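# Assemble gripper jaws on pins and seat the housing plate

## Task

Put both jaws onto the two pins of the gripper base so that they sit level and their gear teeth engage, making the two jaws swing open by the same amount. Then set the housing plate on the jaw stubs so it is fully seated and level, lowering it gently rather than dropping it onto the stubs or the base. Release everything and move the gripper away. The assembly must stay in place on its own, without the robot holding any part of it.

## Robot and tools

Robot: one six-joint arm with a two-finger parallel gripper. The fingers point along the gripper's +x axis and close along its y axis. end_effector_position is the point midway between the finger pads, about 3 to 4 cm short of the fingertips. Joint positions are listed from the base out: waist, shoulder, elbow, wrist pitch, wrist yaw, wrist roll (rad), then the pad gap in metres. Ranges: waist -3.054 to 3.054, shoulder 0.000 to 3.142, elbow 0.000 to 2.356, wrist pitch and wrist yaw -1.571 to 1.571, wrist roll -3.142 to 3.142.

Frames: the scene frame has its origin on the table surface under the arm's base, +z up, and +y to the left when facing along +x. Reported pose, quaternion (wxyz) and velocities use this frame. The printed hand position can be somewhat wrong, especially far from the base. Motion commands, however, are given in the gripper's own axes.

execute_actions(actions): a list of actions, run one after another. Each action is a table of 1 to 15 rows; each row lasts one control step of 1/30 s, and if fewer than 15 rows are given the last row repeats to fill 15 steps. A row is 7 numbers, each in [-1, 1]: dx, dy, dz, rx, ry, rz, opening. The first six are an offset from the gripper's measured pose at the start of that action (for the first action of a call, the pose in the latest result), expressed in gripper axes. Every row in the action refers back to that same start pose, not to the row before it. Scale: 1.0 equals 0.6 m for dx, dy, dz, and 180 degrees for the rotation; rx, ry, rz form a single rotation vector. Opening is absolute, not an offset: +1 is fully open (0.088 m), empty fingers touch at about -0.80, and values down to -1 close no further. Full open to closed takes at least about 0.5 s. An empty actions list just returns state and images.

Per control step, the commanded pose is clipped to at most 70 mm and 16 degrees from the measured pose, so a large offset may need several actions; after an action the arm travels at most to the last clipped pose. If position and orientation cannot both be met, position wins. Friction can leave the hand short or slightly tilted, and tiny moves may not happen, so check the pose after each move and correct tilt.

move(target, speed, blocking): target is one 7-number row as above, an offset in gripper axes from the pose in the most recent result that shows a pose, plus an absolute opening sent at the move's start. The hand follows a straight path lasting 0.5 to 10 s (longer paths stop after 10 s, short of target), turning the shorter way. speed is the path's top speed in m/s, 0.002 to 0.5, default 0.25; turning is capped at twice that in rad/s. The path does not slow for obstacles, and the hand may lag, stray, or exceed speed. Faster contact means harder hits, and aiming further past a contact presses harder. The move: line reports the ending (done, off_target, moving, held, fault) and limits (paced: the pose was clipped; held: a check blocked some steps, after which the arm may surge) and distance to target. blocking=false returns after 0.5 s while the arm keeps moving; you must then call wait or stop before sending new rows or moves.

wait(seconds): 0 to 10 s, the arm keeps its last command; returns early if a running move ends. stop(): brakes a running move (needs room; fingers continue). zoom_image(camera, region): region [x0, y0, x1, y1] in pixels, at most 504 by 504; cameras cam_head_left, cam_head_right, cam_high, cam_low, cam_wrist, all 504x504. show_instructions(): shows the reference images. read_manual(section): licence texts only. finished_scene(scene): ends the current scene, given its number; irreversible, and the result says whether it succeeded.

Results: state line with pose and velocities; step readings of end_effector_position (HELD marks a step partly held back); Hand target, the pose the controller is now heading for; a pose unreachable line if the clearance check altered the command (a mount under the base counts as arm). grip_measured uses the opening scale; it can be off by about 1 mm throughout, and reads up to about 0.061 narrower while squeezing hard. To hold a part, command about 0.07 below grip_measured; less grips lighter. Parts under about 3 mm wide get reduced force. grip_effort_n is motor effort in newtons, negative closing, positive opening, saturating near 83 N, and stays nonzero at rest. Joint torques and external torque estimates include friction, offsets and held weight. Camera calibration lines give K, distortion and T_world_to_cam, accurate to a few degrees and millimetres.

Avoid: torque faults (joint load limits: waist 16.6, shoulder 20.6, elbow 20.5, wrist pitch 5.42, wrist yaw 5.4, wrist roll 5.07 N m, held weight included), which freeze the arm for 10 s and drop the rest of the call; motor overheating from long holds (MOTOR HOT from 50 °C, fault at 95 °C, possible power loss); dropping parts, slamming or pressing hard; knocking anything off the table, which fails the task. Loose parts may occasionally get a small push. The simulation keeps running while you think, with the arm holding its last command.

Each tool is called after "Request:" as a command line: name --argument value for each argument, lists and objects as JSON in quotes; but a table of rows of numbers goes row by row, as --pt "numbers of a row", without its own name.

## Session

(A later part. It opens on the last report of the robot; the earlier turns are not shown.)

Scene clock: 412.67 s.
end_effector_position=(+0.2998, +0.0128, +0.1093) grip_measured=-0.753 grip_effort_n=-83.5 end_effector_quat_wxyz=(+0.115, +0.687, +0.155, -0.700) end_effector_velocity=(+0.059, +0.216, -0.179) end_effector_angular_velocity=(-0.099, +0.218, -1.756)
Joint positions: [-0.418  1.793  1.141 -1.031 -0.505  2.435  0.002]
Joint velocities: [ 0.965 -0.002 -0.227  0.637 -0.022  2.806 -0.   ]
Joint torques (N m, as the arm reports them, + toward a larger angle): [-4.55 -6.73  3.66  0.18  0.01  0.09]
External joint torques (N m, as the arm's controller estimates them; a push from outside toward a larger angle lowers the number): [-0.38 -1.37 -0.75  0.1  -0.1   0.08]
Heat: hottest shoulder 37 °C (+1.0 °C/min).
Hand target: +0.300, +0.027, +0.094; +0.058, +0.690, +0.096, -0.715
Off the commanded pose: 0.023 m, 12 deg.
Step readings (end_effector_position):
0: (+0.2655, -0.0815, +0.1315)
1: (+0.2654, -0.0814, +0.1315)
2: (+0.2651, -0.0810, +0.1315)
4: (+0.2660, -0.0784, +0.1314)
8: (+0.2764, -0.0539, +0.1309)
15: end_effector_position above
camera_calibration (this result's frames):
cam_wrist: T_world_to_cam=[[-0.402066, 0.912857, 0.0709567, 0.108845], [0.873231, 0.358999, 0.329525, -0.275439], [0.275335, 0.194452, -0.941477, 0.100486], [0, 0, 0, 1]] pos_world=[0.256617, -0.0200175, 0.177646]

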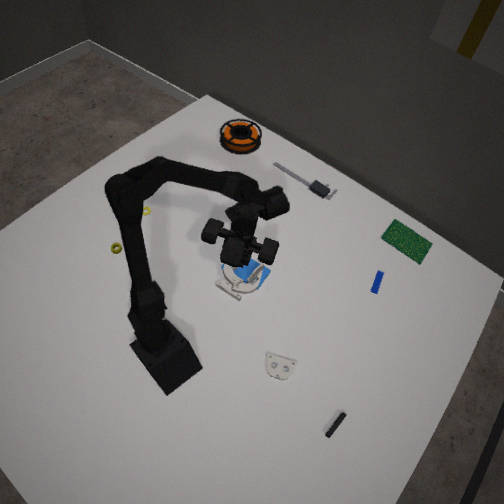

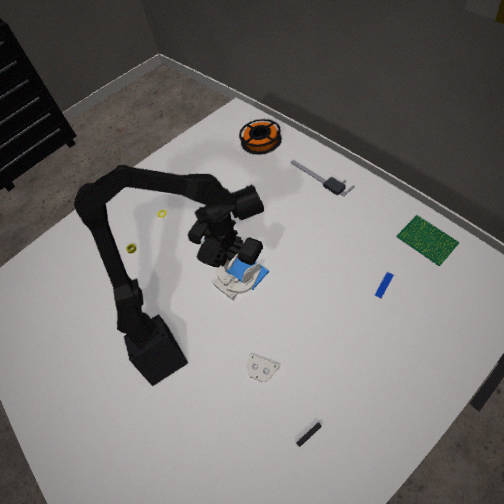

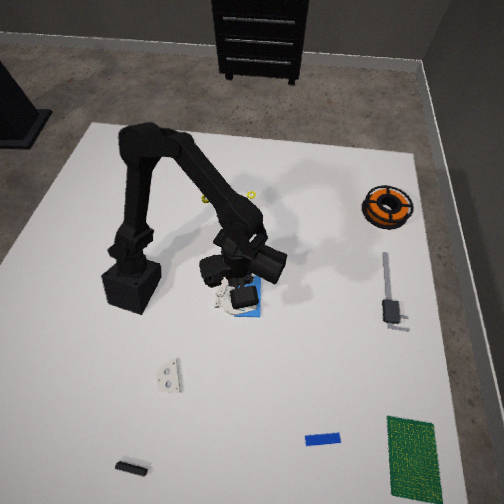

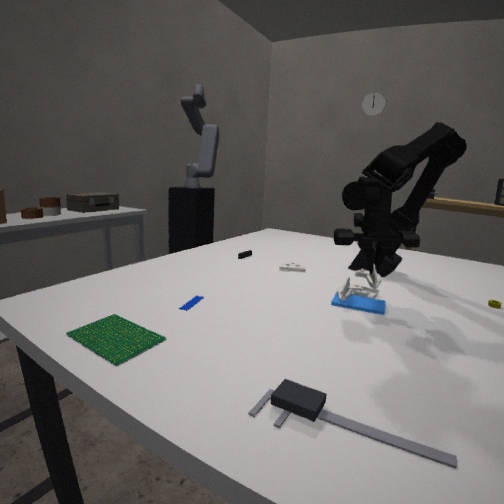

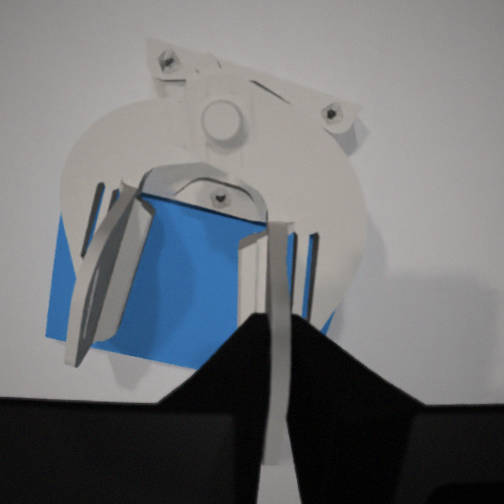

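Request:
execute_actions --actions '[]'

Request:
zoom_image --camera "cam_wrist" --region '[20, 0, 340, 260]'

Scene clock: 413.80 s.
end_effector_position=(+0.3025, +0.0282, +0.0950) grip_measured=-0.753 grip_effort_n=-83.5 end_effector_quat_wxyz=(+0.061, +0.691, +0.099, -0.714) end_effector_velocity=(-0.001, +0.003, -0.001) end_effector_angular_velocity=(+0.024, +0.004, -0.001)
Joint positions: [-0.348  1.793  1.118 -0.978 -0.506  2.668  0.002]
Joint velocities: [-0.002  0.002 -0.002 -0.007 -0.022 -0.007 -0.   ]
Joint torques (N m, as the arm reports them, + toward a larger angle): [-3.93 -6.82  4.02  0.21  0.04  0.11]
External joint torques (N m, as the arm's controller estimates them; a push from outside toward a larger angle lowers the number): [-0.56 -0.95 -0.57  0.09  0.03  0.1 ]
Heat: hottest shoulder 37 °C (+1.0 °C/min).
Hand target: +0.300, +0.027, +0.094; +0.058, +0.690, +0.096, -0.715
Off the commanded pose: 0.003 m, 4 deg.
camera_calibration (this result's frames):
cam_wrist: T_world_to_cam=[[-0.253312, 0.964937, 0.068769, 0.0506585], [0.924316, 0.220447, 0.311518, -0.288428], [0.285435, 0.142476, -0.947749, 0.0822867], [0, 0, 0, 1]] pos_world=[0.255944, 0.00297702, 0.164354]

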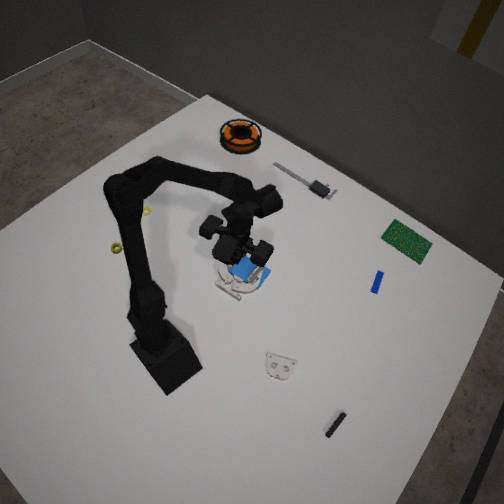

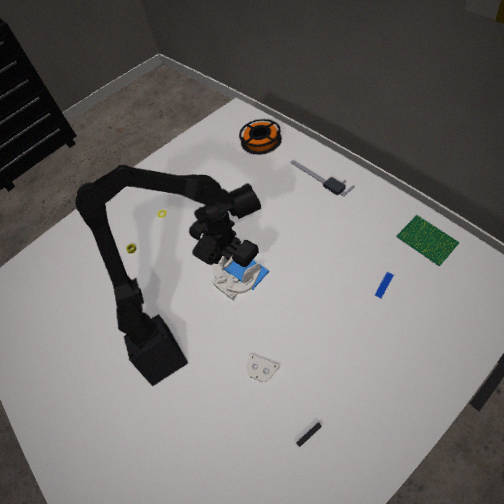

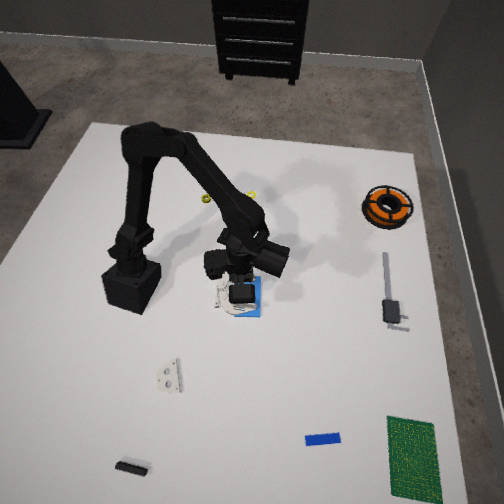

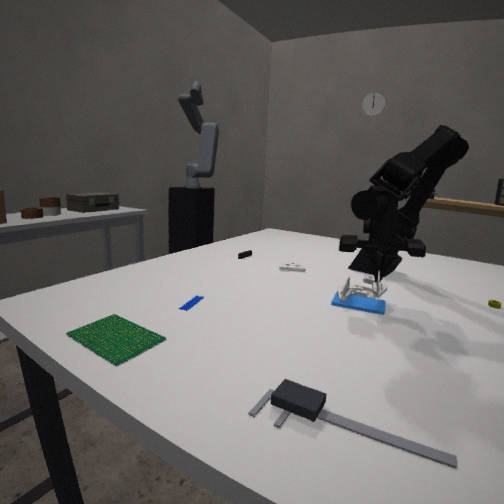

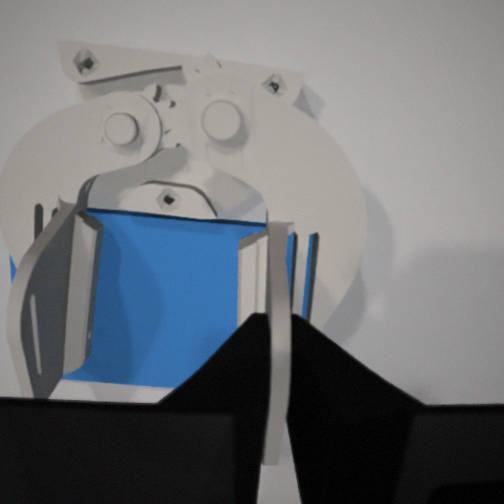

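Region (20, 0, 340, 260) of cam_wrist's 504x504 image, scaled by 1.575, with more detail than that image has; it fills the top 410 rows of this view, and the rest is white.

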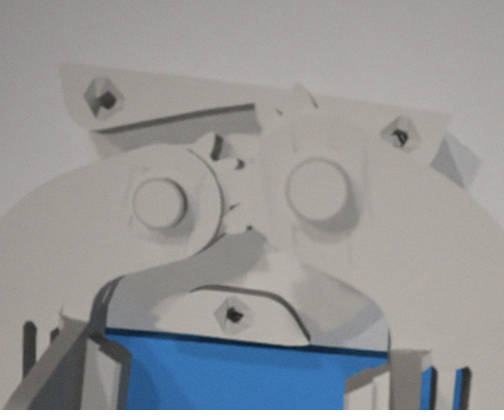

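Request:
execute_actions --actions '[[[0.003,0.0002,0.002,0.002,0.0005,0.0018,-0.85],[0.0055,0.0004,0.0015,0.004,0.001,0.0036,-0.85],[0.008,0.0005,0.001,0.006,0.0016,0.0054,-0.85],[0.0105,0.0007,0.0005,0.008,0.0021,0.0072,-0.85],[0.013,0.0008,0,0.010,0.0026,0.009,-0.85],[0.0155,0.001,-0.0005,0.012,0.0031,0.0108,-0.85],[0.018,0.0011,-0.001,0.014,0.0036,0.0126,-0.85],[0.0205,0.0013,-0.0015,0.0155,0.004,0.0139,-0.85],[0.023,0.0015,-0.002,0.0162,0.0042,0.0145,-0.85],[0.025,0.0016,-0.0023,0.0162,0.0042,0.0145,-0.85],[0.0263,0.0017,-0.0025,0.0162,0.0042,0.0145,-0.85],[0.0269,0.0017,-0.0025,0.0162,0.0042,0.0145,-0.85]]]'

Scene clock: 432.97 s.
end_effector_position=(+0.3056, +0.0281, +0.0799) grip_measured=-0.753 grip_effort_n=-83.5 end_effector_quat_wxyz=(+0.059, +0.699, +0.068, -0.709) end_effector_velocity=(+0.001, -0.001, -0.004) end_effector_angular_velocity=(-0.011, -0.014, -0.020)
Joint positions: [-0.31   1.793  1.071 -0.877 -0.477  2.774  0.002]
Joint velocities: [ 0.007 -0.002 -0.017  0.037  0.007  0.037 -0.   ]
Joint torques (N m, as the arm reports them, + toward a larger angle): [-3.61 -7.36  3.98  0.26  0.12  0.11]
External joint torques (N m, as the arm's controller estimates them; a push from outside toward a larger angle lowers the number): [-0.25 -1.35 -0.58  0.09  0.1   0.1 ]
Heat: hottest shoulder 37 °C (+0.0 °C/min).
Hand target: +0.304, +0.028, +0.079; +0.059, +0.699, +0.065, -0.710
Off the commanded pose: 0.002 m, 0 deg.
Step readings (end_effector_position):
0: (+0.3025, +0.0282, +0.0950)
1: (+0.3027, +0.0281, +0.0949)
2: (+0.3032, +0.0277, +0.0946)
4: (+0.3044, +0.0269, +0.0929)
8: (+0.3047, +0.0267, +0.0865)
15: end_effector_position above
camera_calibration (this result's frames):
cam_wrist: T_world_to_cam=[[-0.20921, 0.977519, 0.0262347, 0.0420862], [0.927208, 0.189776, 0.322909, -0.287515], [0.310671, 0.0918807, -0.946066, 0.060606], [0, 0, 0, 1]] pos_world=[0.256563, 0.00785488, 0.149074]

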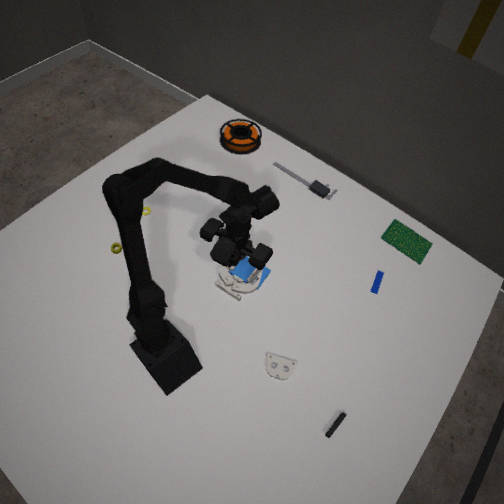

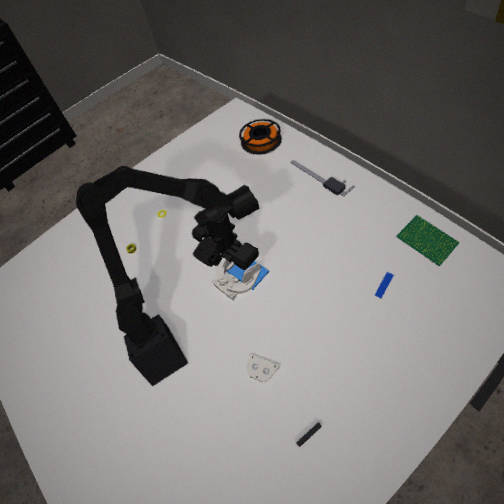

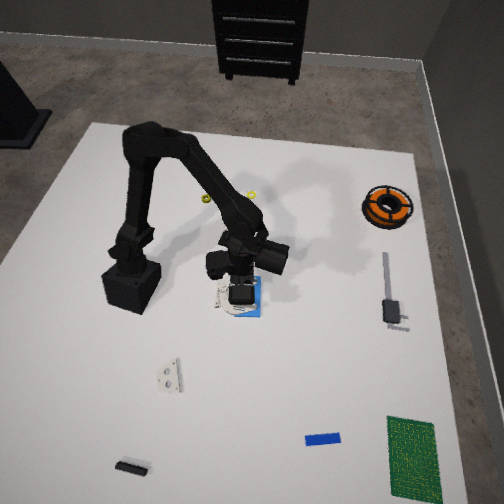

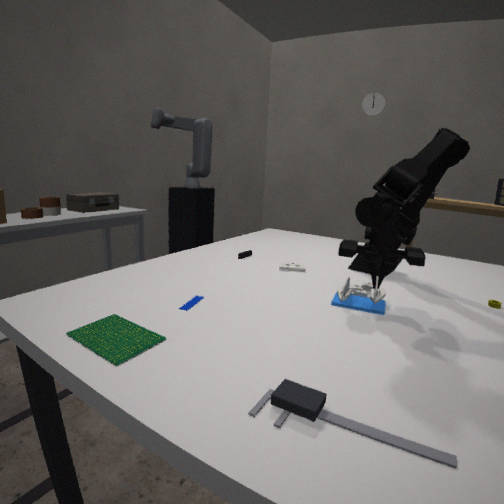

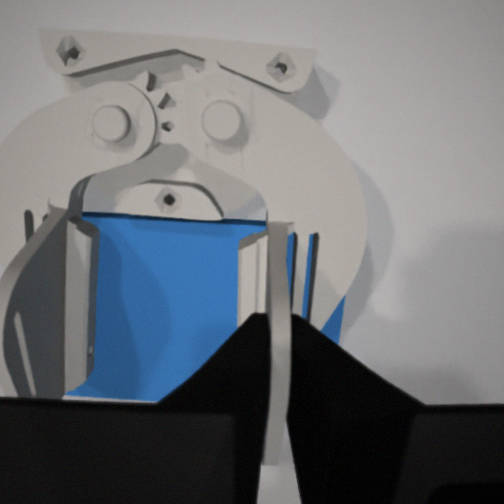

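Request:
execute_actions --actions '[]'

Request:
zoom_image --camera "cam_wrist" --region '[80, 30, 260, 180]'

Request:
zoom_image --camera "cam_wrist" --region '[30, 10, 330, 240]'

Scene clock: 434.93 s.
end_effector_position=(+0.3060, +0.0278, +0.0796) grip_measured=-0.753 grip_effort_n=-83.5 end_effector_quat_wxyz=(+0.059, +0.700, +0.067, -0.709) end_effector_velocity=(+0.002, +0.003, +0.002) end_effector_angular_velocity=(+0.020, -0.016, +0.025)
Joint positions: [-0.31   1.793  1.07  -0.873 -0.475  2.777  0.002]
Joint velocities: [-0.002 -0.007 -0.002  0.007 -0.022 -0.022 -0.   ]
Joint torques (N m, as the arm reports them, + toward a larger angle): [-3.51 -7.37  3.94  0.26  0.12  0.1 ]
External joint torques (N m, as the arm's controller estimates them; a push from outside toward a larger angle lowers the number): [-0.17 -1.37 -0.62  0.08  0.09  0.1 ]
Heat: hottest shoulder 37 °C (+0.0 °C/min).
Hand target: +0.303, +0.028, +0.079; +0.059, +0.699, +0.065, -0.710
Off the commanded pose: 0.003 m, 0 deg.
camera_calibration (this result's frames):
cam_wrist: T_world_to_cam=[[-0.207474, 0.97794, 0.024241, 0.0421324], [0.926875, 0.188595, 0.324553, -0.287687], [0.312822, 0.0898046, -0.945557, 0.0596638], [0, 0, 0, 1]] pos_world=[0.256727, 0.00769533, 0.148764]

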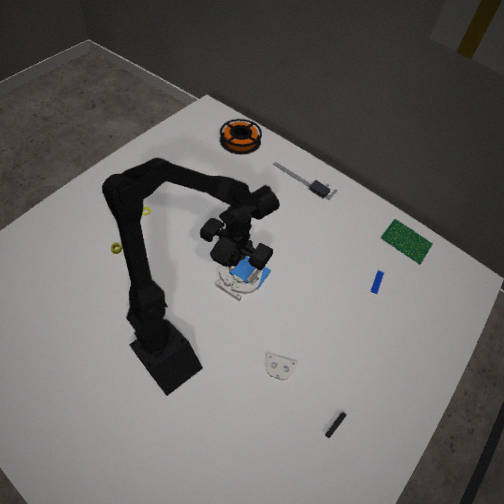

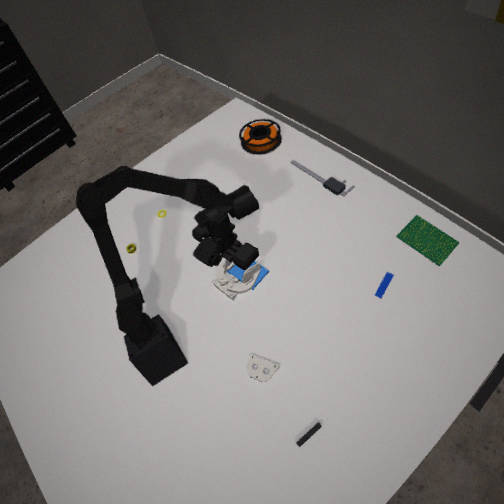

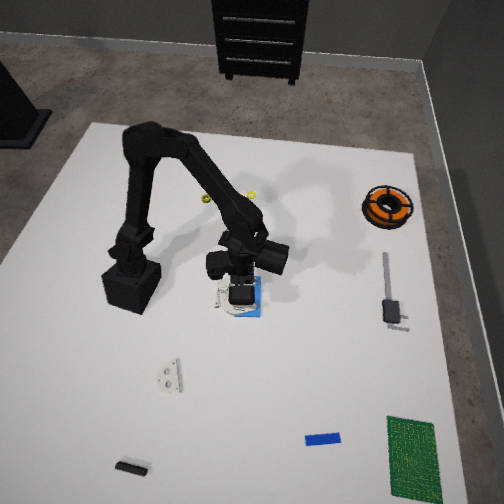

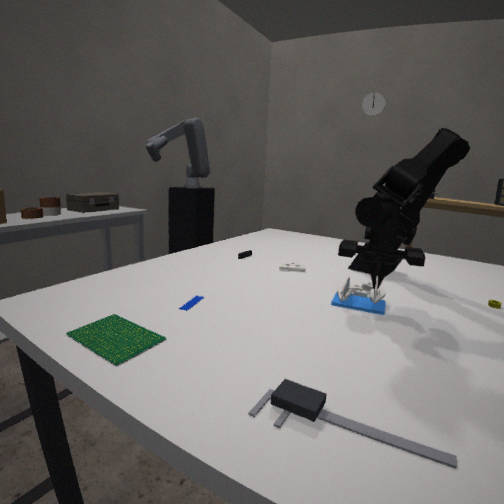

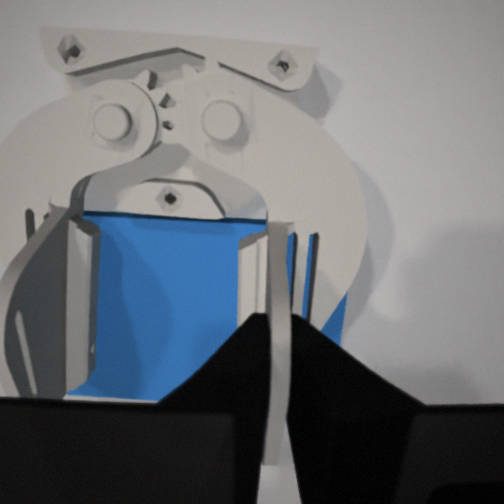

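Region (80, 30, 260, 180) of cam_wrist's 504x504 image, scaled by 2.800, with more detail than that image has.

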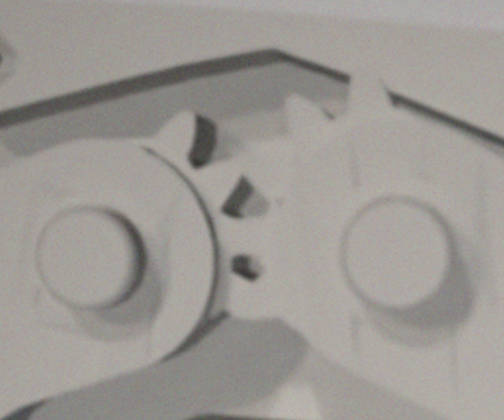

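Region (30, 10, 330, 240) of cam_wrist's 504x504 image, scaled by 1.680, with more detail than that image has; it fills the top 386 rows of this view, and the rest is white.

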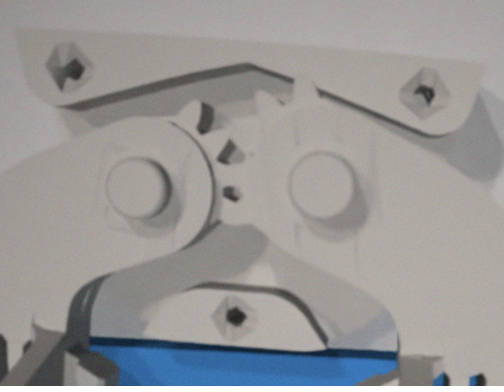

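Request:
execute_actions --actions '[[[0.0006,-0.0020,0.0034,0.0005,-0.0008,0.0013,-0.85],[-0.0003,-0.0023,0.0031,0.0002,-0.0003,0.0016,-0.85],[-0.0011,-0.0026,0.0028,0,0.0002,0.0018,-0.85],[-0.0019,-0.0028,0.0025,-0.0003,0.0007,0.0021,-0.85],[-0.0028,-0.0031,0.0022,-0.0006,0.0012,0.0024,-0.85],[-0.0036,-0.0034,0.0019,-0.0009,0.0017,0.0027,-0.85],[-0.0036,-0.0034,0.0019,-0.0009,0.0017,0.0027,-0.85],[-0.0035,-0.0034,0.0015,-0.0012,0.002,0.0029,-0.85],[-0.0034,-0.0033,0.0011,-0.0015,0.0022,0.0031,-0.85],[-0.0033,-0.0033,0.0007,-0.0018,0.0025,0.0033,-0.85],[-0.0032,-0.0032,0.0003,-0.0021,0.0027,0.0034,-0.85],[-0.0031,-0.0032,-0.0001,-0.0024,0.0030,0.0036,-0.85]]]'

Scene clock: 473.93 s.
end_effector_position=(+0.3073, +0.0283, +0.0804) grip_measured=-0.753 grip_effort_n=-83.5 end_effector_quat_wxyz=(+0.062, +0.702, +0.067, -0.706) end_effector_velocity=(-0.005, +0.001, -0.000) end_effector_angular_velocity=(-0.004, +0.022, -0.000)
Joint positions: [-0.307  1.788  1.07  -0.868 -0.472  2.779  0.002]
Joint velocities: [ 0.002 -0.002 -0.002 -0.022  0.007 -0.007  0.   ]
Joint torques (N m, as the arm reports them, + toward a larger angle): [-3.49 -8.26  4.06  0.29  0.12  0.09]
External joint torques (N m, as the arm's controller estimates them; a push from outside toward a larger angle lowers the number): [-0.15 -2.31 -0.43  0.12  0.08  0.09]
Heat: hottest shoulder 37 °C (+0.0 °C/min).
Hand target: +0.306, +0.030, +0.082; +0.065, +0.703, +0.066, -0.705
Off the commanded pose: 0.002 m, 0 deg.
Step readings (end_effector_position):
0: (+0.3060, +0.0278, +0.0796)
1: (+0.3060, +0.0278, +0.0796)
2: (+0.3060, +0.0278, +0.0796)
4: (+0.3059, +0.0278, +0.0795)
8: (+0.3061, +0.0280, +0.0800)
15: end_effector_position above
camera_calibration (this result's frames):
cam_wrist: T_world_to_cam=[[-0.212492, 0.976995, 0.0181382, 0.0439072], [0.923665, 0.194766, 0.330013, -0.288844], [0.318888, 0.0868787, -0.943802, 0.0580138], [0, 0, 0, 1]] pos_world=[0.257625, 0.00831965, 0.149279]

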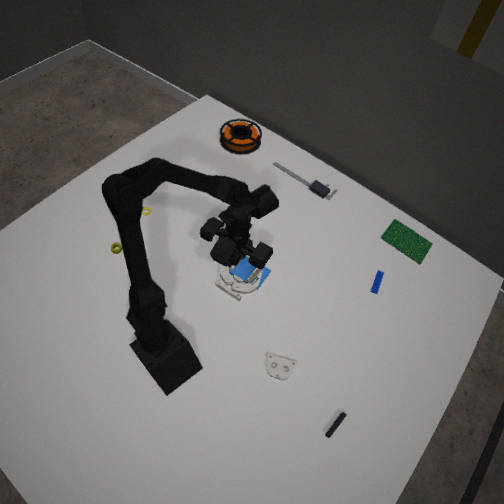

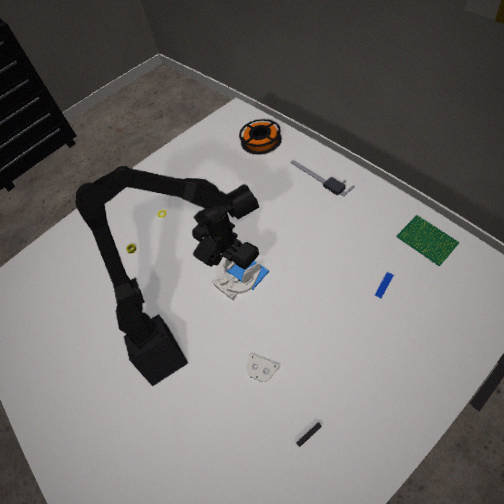

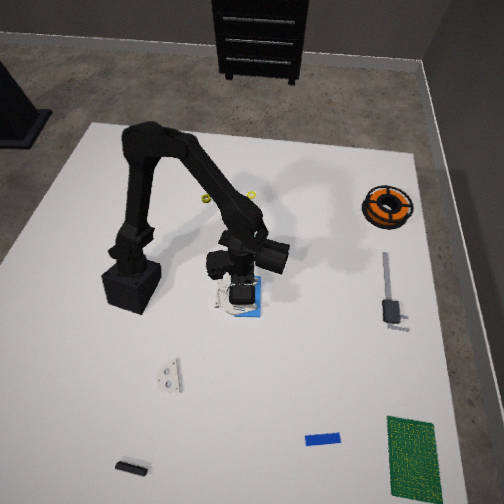

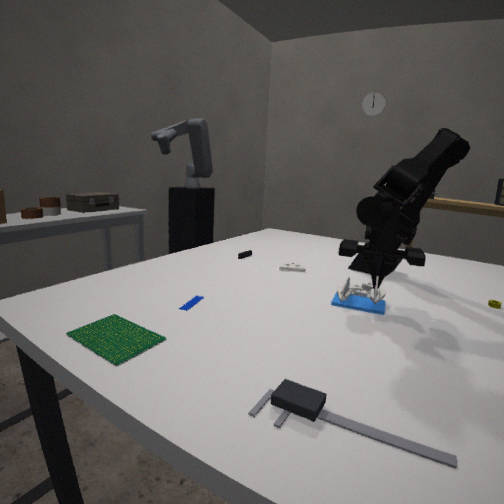

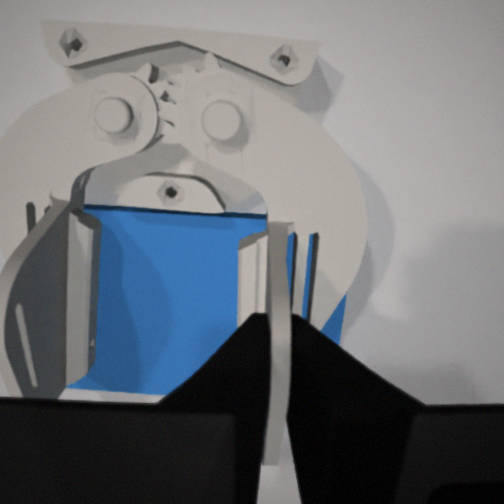

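Request:
execute_actions --actions '[]'

Request:
zoom_image --camera "cam_wrist" --region '[80, 30, 260, 180]'

Request:
zoom_image --camera "cam_wrist" --region '[130, 50, 210, 150]'

Scene clock: 475.43 s.
end_effector_position=(+0.3074, +0.0284, +0.0803) grip_measured=-0.753 grip_effort_n=-83.5 end_effector_quat_wxyz=(+0.063, +0.702, +0.067, -0.706) end_effector_velocity=(+0.001, +0.000, +0.000) end_effector_angular_velocity=(+0.006, -0.009, -0.006)
Joint positions: [-0.307  1.788  1.07  -0.867 -0.472  2.779  0.002]
Joint velocities: [-0.002 -0.002 -0.002  0.007 -0.007  0.007 -0.   ]
Joint torques (N m, as the arm reports them, + toward a larger angle): [-3.47 -8.26  4.05  0.28  0.12  0.1 ]
External joint torques (N m, as the arm's controller estimates them; a push from outside toward a larger angle lowers the number): [-0.14 -2.28 -0.52  0.08  0.09  0.1 ]
Heat: hottest shoulder 37 °C (+0.0 °C/min).
Hand target: +0.306, +0.030, +0.082; +0.065, +0.703, +0.066, -0.705
Off the commanded pose: 0.002 m, 0 deg.
camera_calibration (this result's frames):
cam_wrist: T_world_to_cam=[[-0.213169, 0.976851, 0.0179422, 0.0440916], [0.923366, 0.195428, 0.330458, -0.288936], [0.319301, 0.0870107, -0.94365, 0.0577688], [0, 0, 0, 1]] pos_world=[0.257747, 0.00836895, 0.149204]

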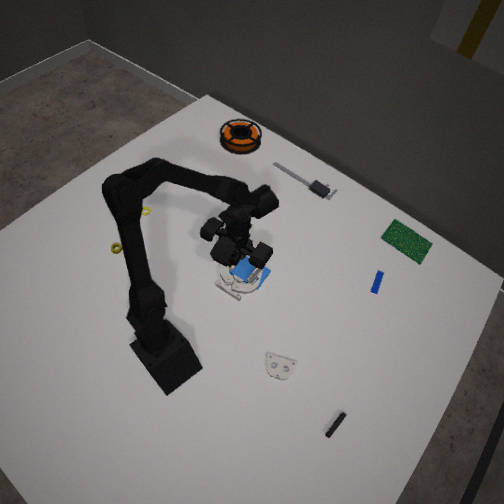

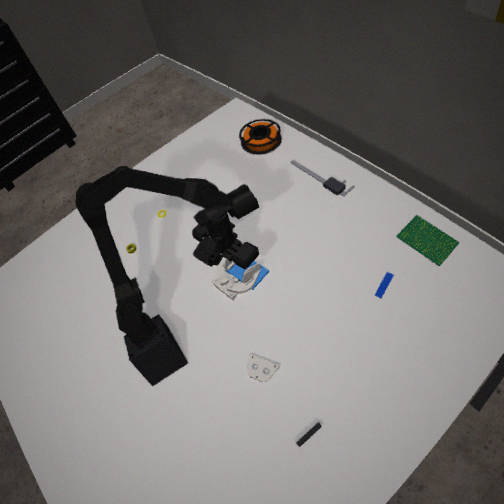

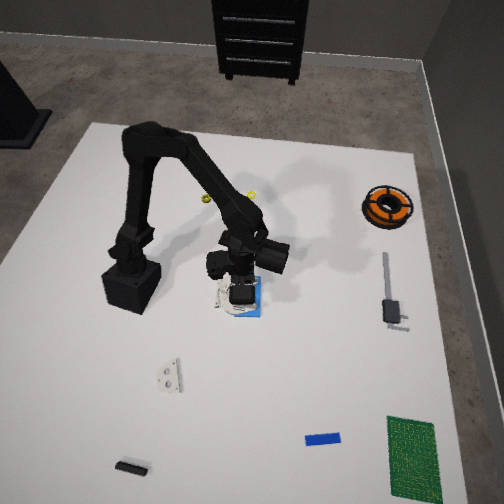

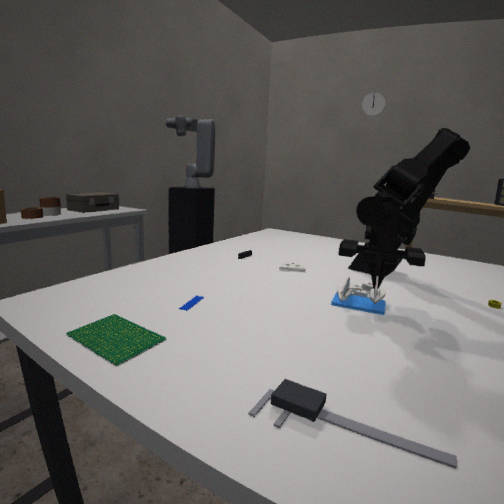

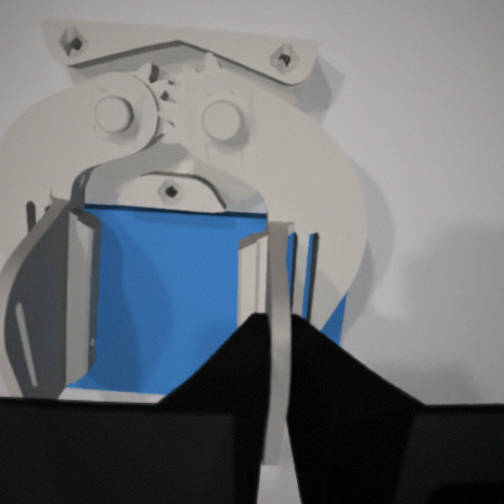

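Region (80, 30, 260, 180) of cam_wrist's 504x504 image, scaled by 2.800, with more detail than that image has.

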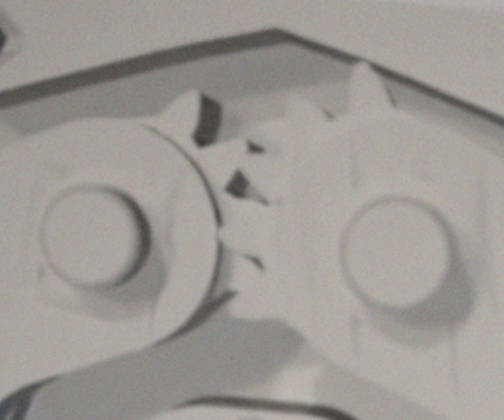

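Region (130, 50, 210, 150) of cam_wrist's 504x504 image, scaled by 5.040, with more detail than that image has; it fills the left 403 columns of this view, and the rest is white.

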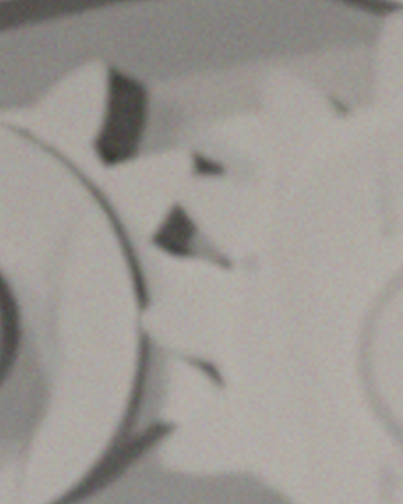

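Request:
execute_actions --actions '[[[-0.0011,-0.0025,0.0024,-0.0005,0.0007,0.0015,-0.85],[-0.0002,-0.0024,0.0025,-0.0005,0.0004,0.0014,-0.85],[0.0007,-0.0022,0.0027,-0.0006,0.0001,0.0012,-0.85],[0.0016,-0.0021,0.0028,-0.0006,-0.0002,0.0011,-0.85],[0.0016,-0.0021,0.0028,-0.0006,-0.0002,0.0011,-0.85],[0.0024,-0.0021,0.0028,-0.0006,-0.0001,0.0012,-0.85],[0.0032,-0.0021,0.0029,-0.0006,0,0.0012,-0.85],[0.0040,-0.0021,0.0029,-0.0006,0.0001,0.0013,-0.85],[0.0048,-0.0022,0.0029,-0.0006,0.0002,0.0014,-0.85],[0.0056,-0.0022,0.0030,-0.0006,0.0004,0.0014,-0.85],[0.0064,-0.0022,0.0030,-0.0006,0.0005,0.0015,-0.85],[0.0073,-0.0022,0.0030,-0.0006,0.0006,0.0016,-0.85],[0.0081,-0.0022,0.0031,-0.0006,0.0007,0.0016,-0.85],[0.0089,-0.0023,0.0031,-0.0006,0.0008,0.0017,-0.85]]]'

Scene clock: 494.97 s.
end_effector_position=(+0.3078, +0.0290, +0.0768) grip_measured=-0.753 grip_effort_n=-83.5 end_effector_quat_wxyz=(+0.065, +0.704, +0.068, -0.704) end_effector_velocity=(-0.002, +0.004, -0.010) end_effector_angular_velocity=(+0.021, -0.007, -0.001)
Joint positions: [-0.299  1.788  1.058 -0.843 -0.472  2.787  0.002]
Joint velocities: [ 0.017  0.002 -0.037  0.051 -0.022  0.022 -0.   ]
Joint torques (N m, as the arm reports them, + toward a larger angle): [-3.53 -7.19  4.    0.27  0.11  0.1 ]
External joint torques (N m, as the arm's controller estimates them; a push from outside toward a larger angle lowers the number): [-0.17 -1.19 -0.57  0.07  0.09  0.09]
Heat: hottest shoulder 39 °C (+2.0 °C/min).
Hand target: +0.305, +0.029, +0.075; +0.065, +0.703, +0.066, -0.705
Off the commanded pose: 0.003 m, 0 deg.
Step readings (end_effector_position):
0: (+0.3074, +0.0284, +0.0803)
1: (+0.3075, +0.0284, +0.0803)
2: (+0.3075, +0.0284, +0.0803)
4: (+0.3077, +0.0285, +0.0802)
8: (+0.3080, +0.0287, +0.0796)
15: end_effector_position above
camera_calibration (this result's frames):
cam_wrist: T_world_to_cam=[[-0.217515, 0.975942, 0.0149782, 0.0452191], [0.920318, 0.199958, 0.336201, -0.287924], [0.325118, 0.0869134, -0.941671, 0.052283], [0, 0, 0, 1]] pos_world=[0.25782, 0.00889738, 0.145357]

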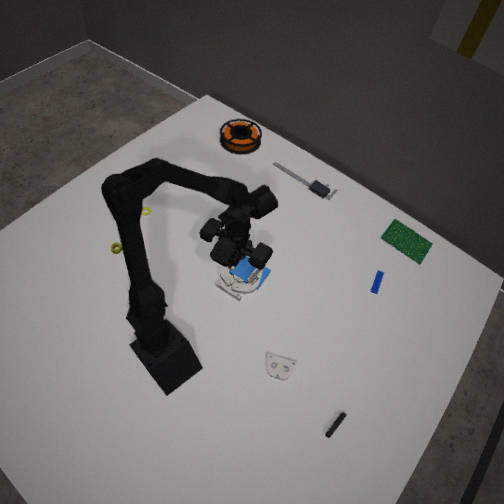

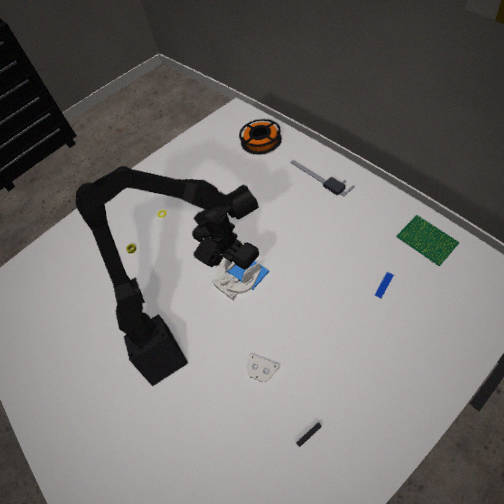

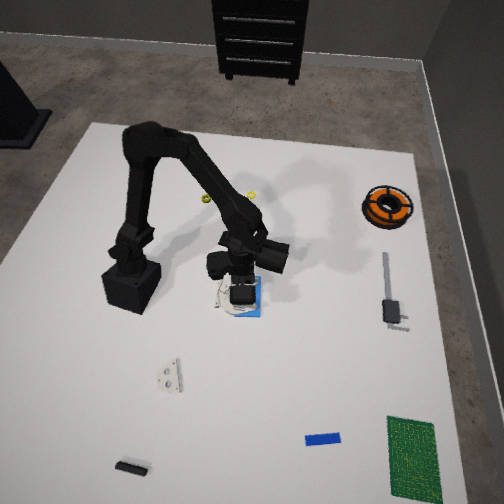

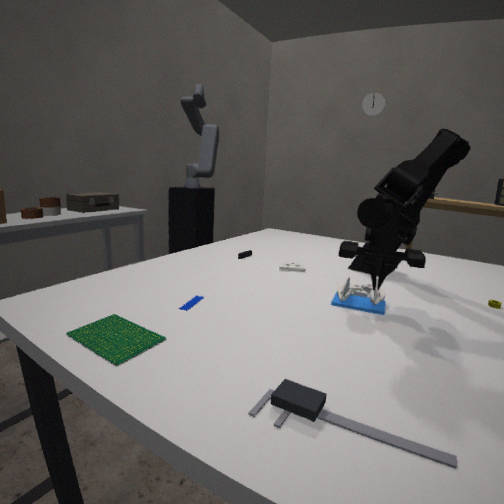

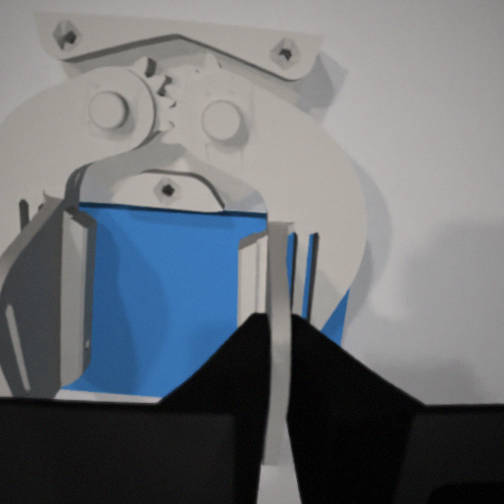

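Request:
execute_actions --actions '[]'

Request:
zoom_image --camera "cam_wrist" --region '[80, 20, 260, 170]'

Request:
zoom_image --camera "cam_wrist" --region '[30, 0, 330, 230]'

Scene clock: 496.67 s.
end_effector_position=(+0.3079, +0.0292, +0.0761) grip_measured=-0.753 grip_effort_n=-83.5 end_effector_quat_wxyz=(+0.065, +0.705, +0.068, -0.703) end_effector_velocity=(-0.002, -0.001, +0.002) end_effector_angular_velocity=(-0.007, +0.002, +0.004)
Joint positions: [-0.297  1.788  1.055 -0.839 -0.472  2.788  0.002]
Joint velocities: [-0.002 -0.007 -0.002 -0.007  0.007 -0.007 -0.   ]
Joint torques (N m, as the arm reports them, + toward a larger angle): [-3.47 -7.19  3.93  0.29  0.12  0.1 ]
External joint torques (N m, as the arm's controller estimates them; a push from outside toward a larger angle lowers the number): [-0.14 -1.19 -0.57  0.1   0.09  0.1 ]
Heat: hottest shoulder 38 °C (+1.0 °C/min).
Hand target: +0.305, +0.029, +0.075; +0.065, +0.703, +0.066, -0.705
Off the commanded pose: 0.003 m, 0 deg.
camera_calibration (this result's frames):
cam_wrist: T_world_to_cam=[[-0.217836, 0.975876, 0.0145968, 0.0451978], [0.919921, 0.200304, 0.337081, -0.287727], [0.326025, 0.0868562, -0.941363, 0.0513322], [0, 0, 0, 1]] pos_world=[0.257796, 0.00906682, 0.14465]

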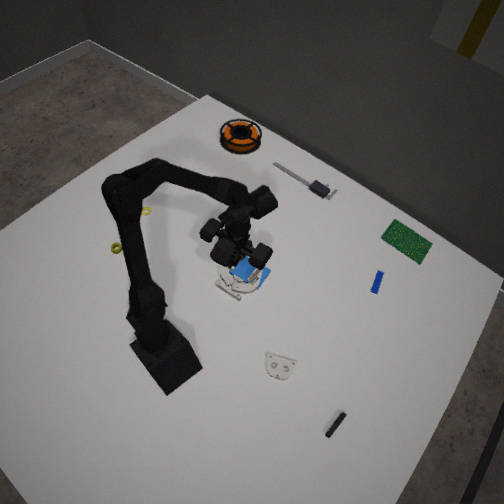

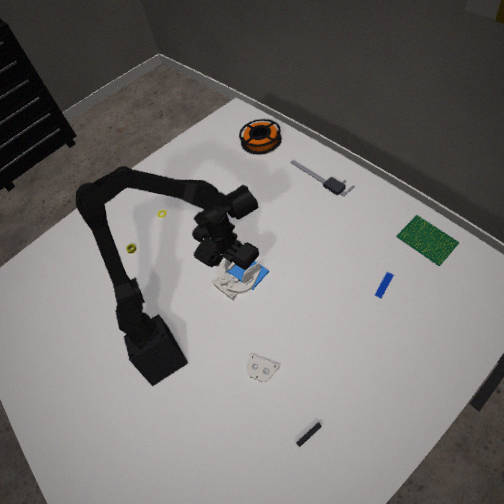

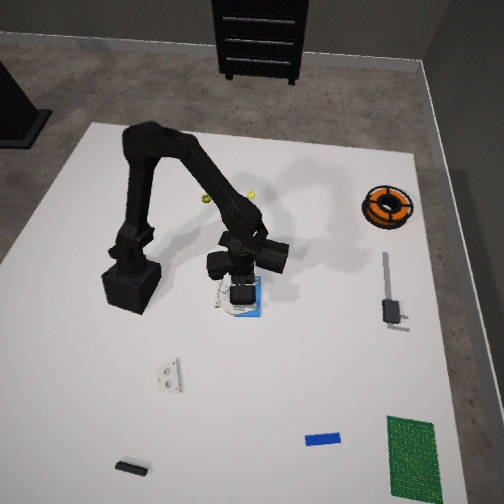

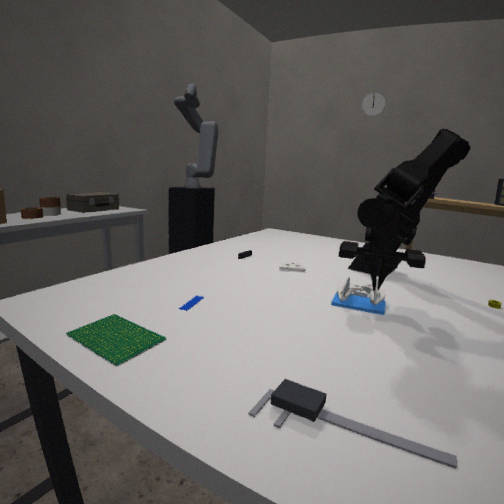

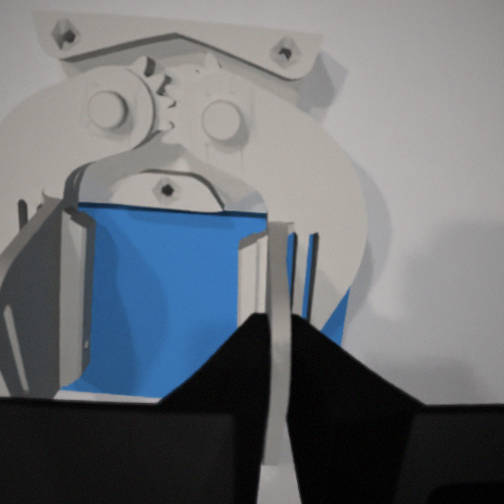

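Region (80, 20, 260, 170) of cam_wrist's 504x504 image, scaled by 2.800, with more detail than that image has.

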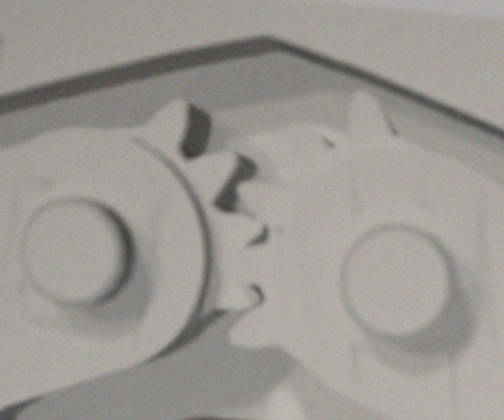

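Region (30, 0, 330, 230) of cam_wrist's 504x504 image, scaled by 1.680, with more detail than that image has; it fills the top 386 rows of this view, and the rest is white.

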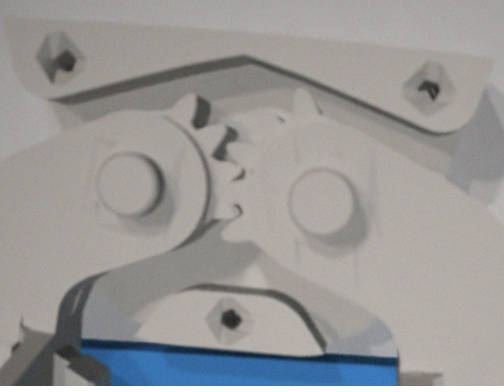

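Request:
execute_actions --actions '[[[0.0027,-0.0010,0.0042,0.0009,-0.0014,0.0008,-0.85],[0.0035,-0.0007,0.0043,0.0009,-0.0013,0.0008,-0.85],[0.0043,-0.0005,0.0043,0.0009,-0.0012,0.0009,-0.85],[0.0051,-0.0003,0.0043,0.0009,-0.0010,0.0010,-0.85],[0.0059,-0.0002,0.0044,0.0009,-0.0009,0.0010,-0.85],[0.0067,-0.0002,0.0044,0.0009,-0.0008,0.0011,-0.85],[0.0075,-0.0001,0.0044,0.0009,-0.0007,0.0012,-0.85],[0.0084,-0.0001,0.0045,0.0009,-0.0006,0.0012,-0.85],[0.0092,-0.0001,0.0045,0.0009,-0.0005,0.0013,-0.85],[0.0100,0,0.0045,0.0009,-0.0004,0.0014,-0.85],[0.0108,0,0.0046,0.0009,-0.0003,0.0014,-0.85],[0.0116,0,0.0046,0.0009,-0.0001,0.0015,-0.85],[0.0124,0.0001,0.0046,0.0009,0,0.0016,-0.85],[0.0132,0.0001,0.0047,0.0009,0.0001,0.0016,-0.85],[0.0140,0.0001,0.0047,0.0009,0.0002,0.0017,-0.85]]]'

Scene clock: 509.73 s.
end_effector_position=(+0.3079, +0.0291, +0.0715) grip_measured=-0.753 grip_effort_n=-83.5 end_effector_quat_wxyz=(+0.067, +0.708, +0.067, -0.700) end_effector_velocity=(-0.002, +0.002, -0.010) end_effector_angular_velocity=(+0.005, -0.017, +0.005)
Joint positions: [-0.29   1.788  1.037 -0.806 -0.47   2.8    0.002]
Joint velocities: [ 0.017 -0.007 -0.046  0.066 -0.007  0.022  0.   ]
Joint torques (N m, as the arm reports them, + toward a larger angle): [-3.45 -6.34  3.96  0.35  0.11  0.1 ]
External joint torques (N m, as the arm's controller estimates them; a push from outside toward a larger angle lowers the number): [-0.18 -0.39 -0.51  0.14  0.09  0.1 ]
Heat: hottest shoulder 38 °C (+1.0 °C/min).
Hand target: +0.305, +0.029, +0.068; +0.066, +0.705, +0.065, -0.703
Off the commanded pose: 0.005 m, 1 deg.
Step readings (end_effector_position):
0: (+0.3079, +0.0292, +0.0761)
1: (+0.3078, +0.0292, +0.0760)
2: (+0.3080, +0.0291, +0.0760)
4: (+0.3080, +0.0290, +0.0755)
8: (+0.3081, +0.0289, +0.0742)
15: end_effector_position above
camera_calibration (this result's frames):
cam_wrist: T_world_to_cam=[[-0.219294, 0.975606, 0.010132, 0.0461573], [0.916574, 0.202444, 0.344832, -0.285788], [0.334369, 0.0849063, -0.93861, 0.0442299], [0, 0, 0, 1]] pos_world=[0.257279, 0.00906927, 0.139596]

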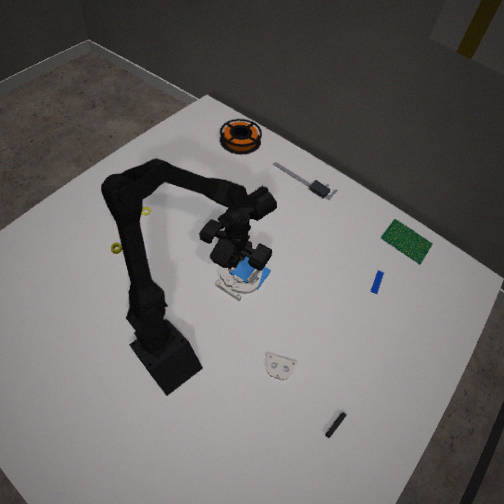

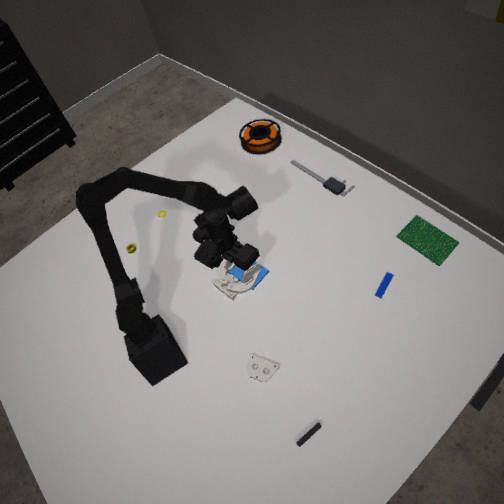

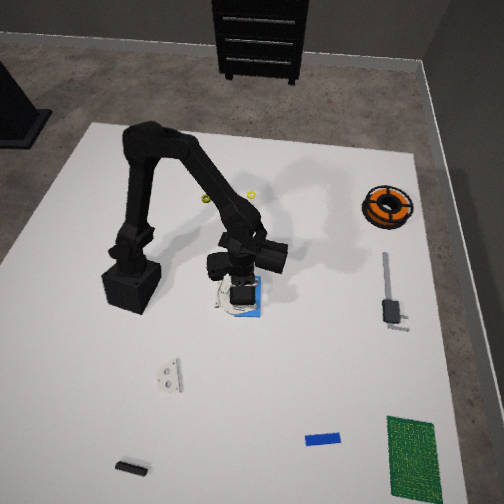

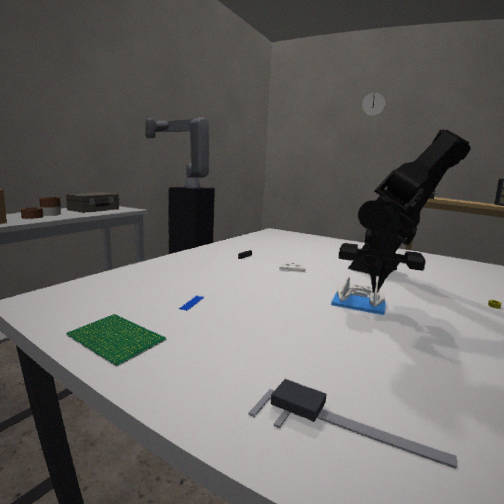

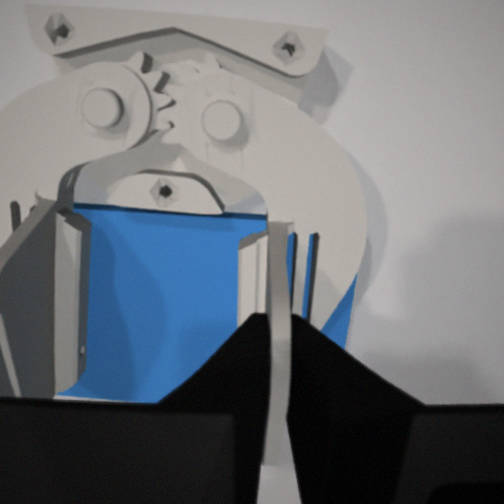

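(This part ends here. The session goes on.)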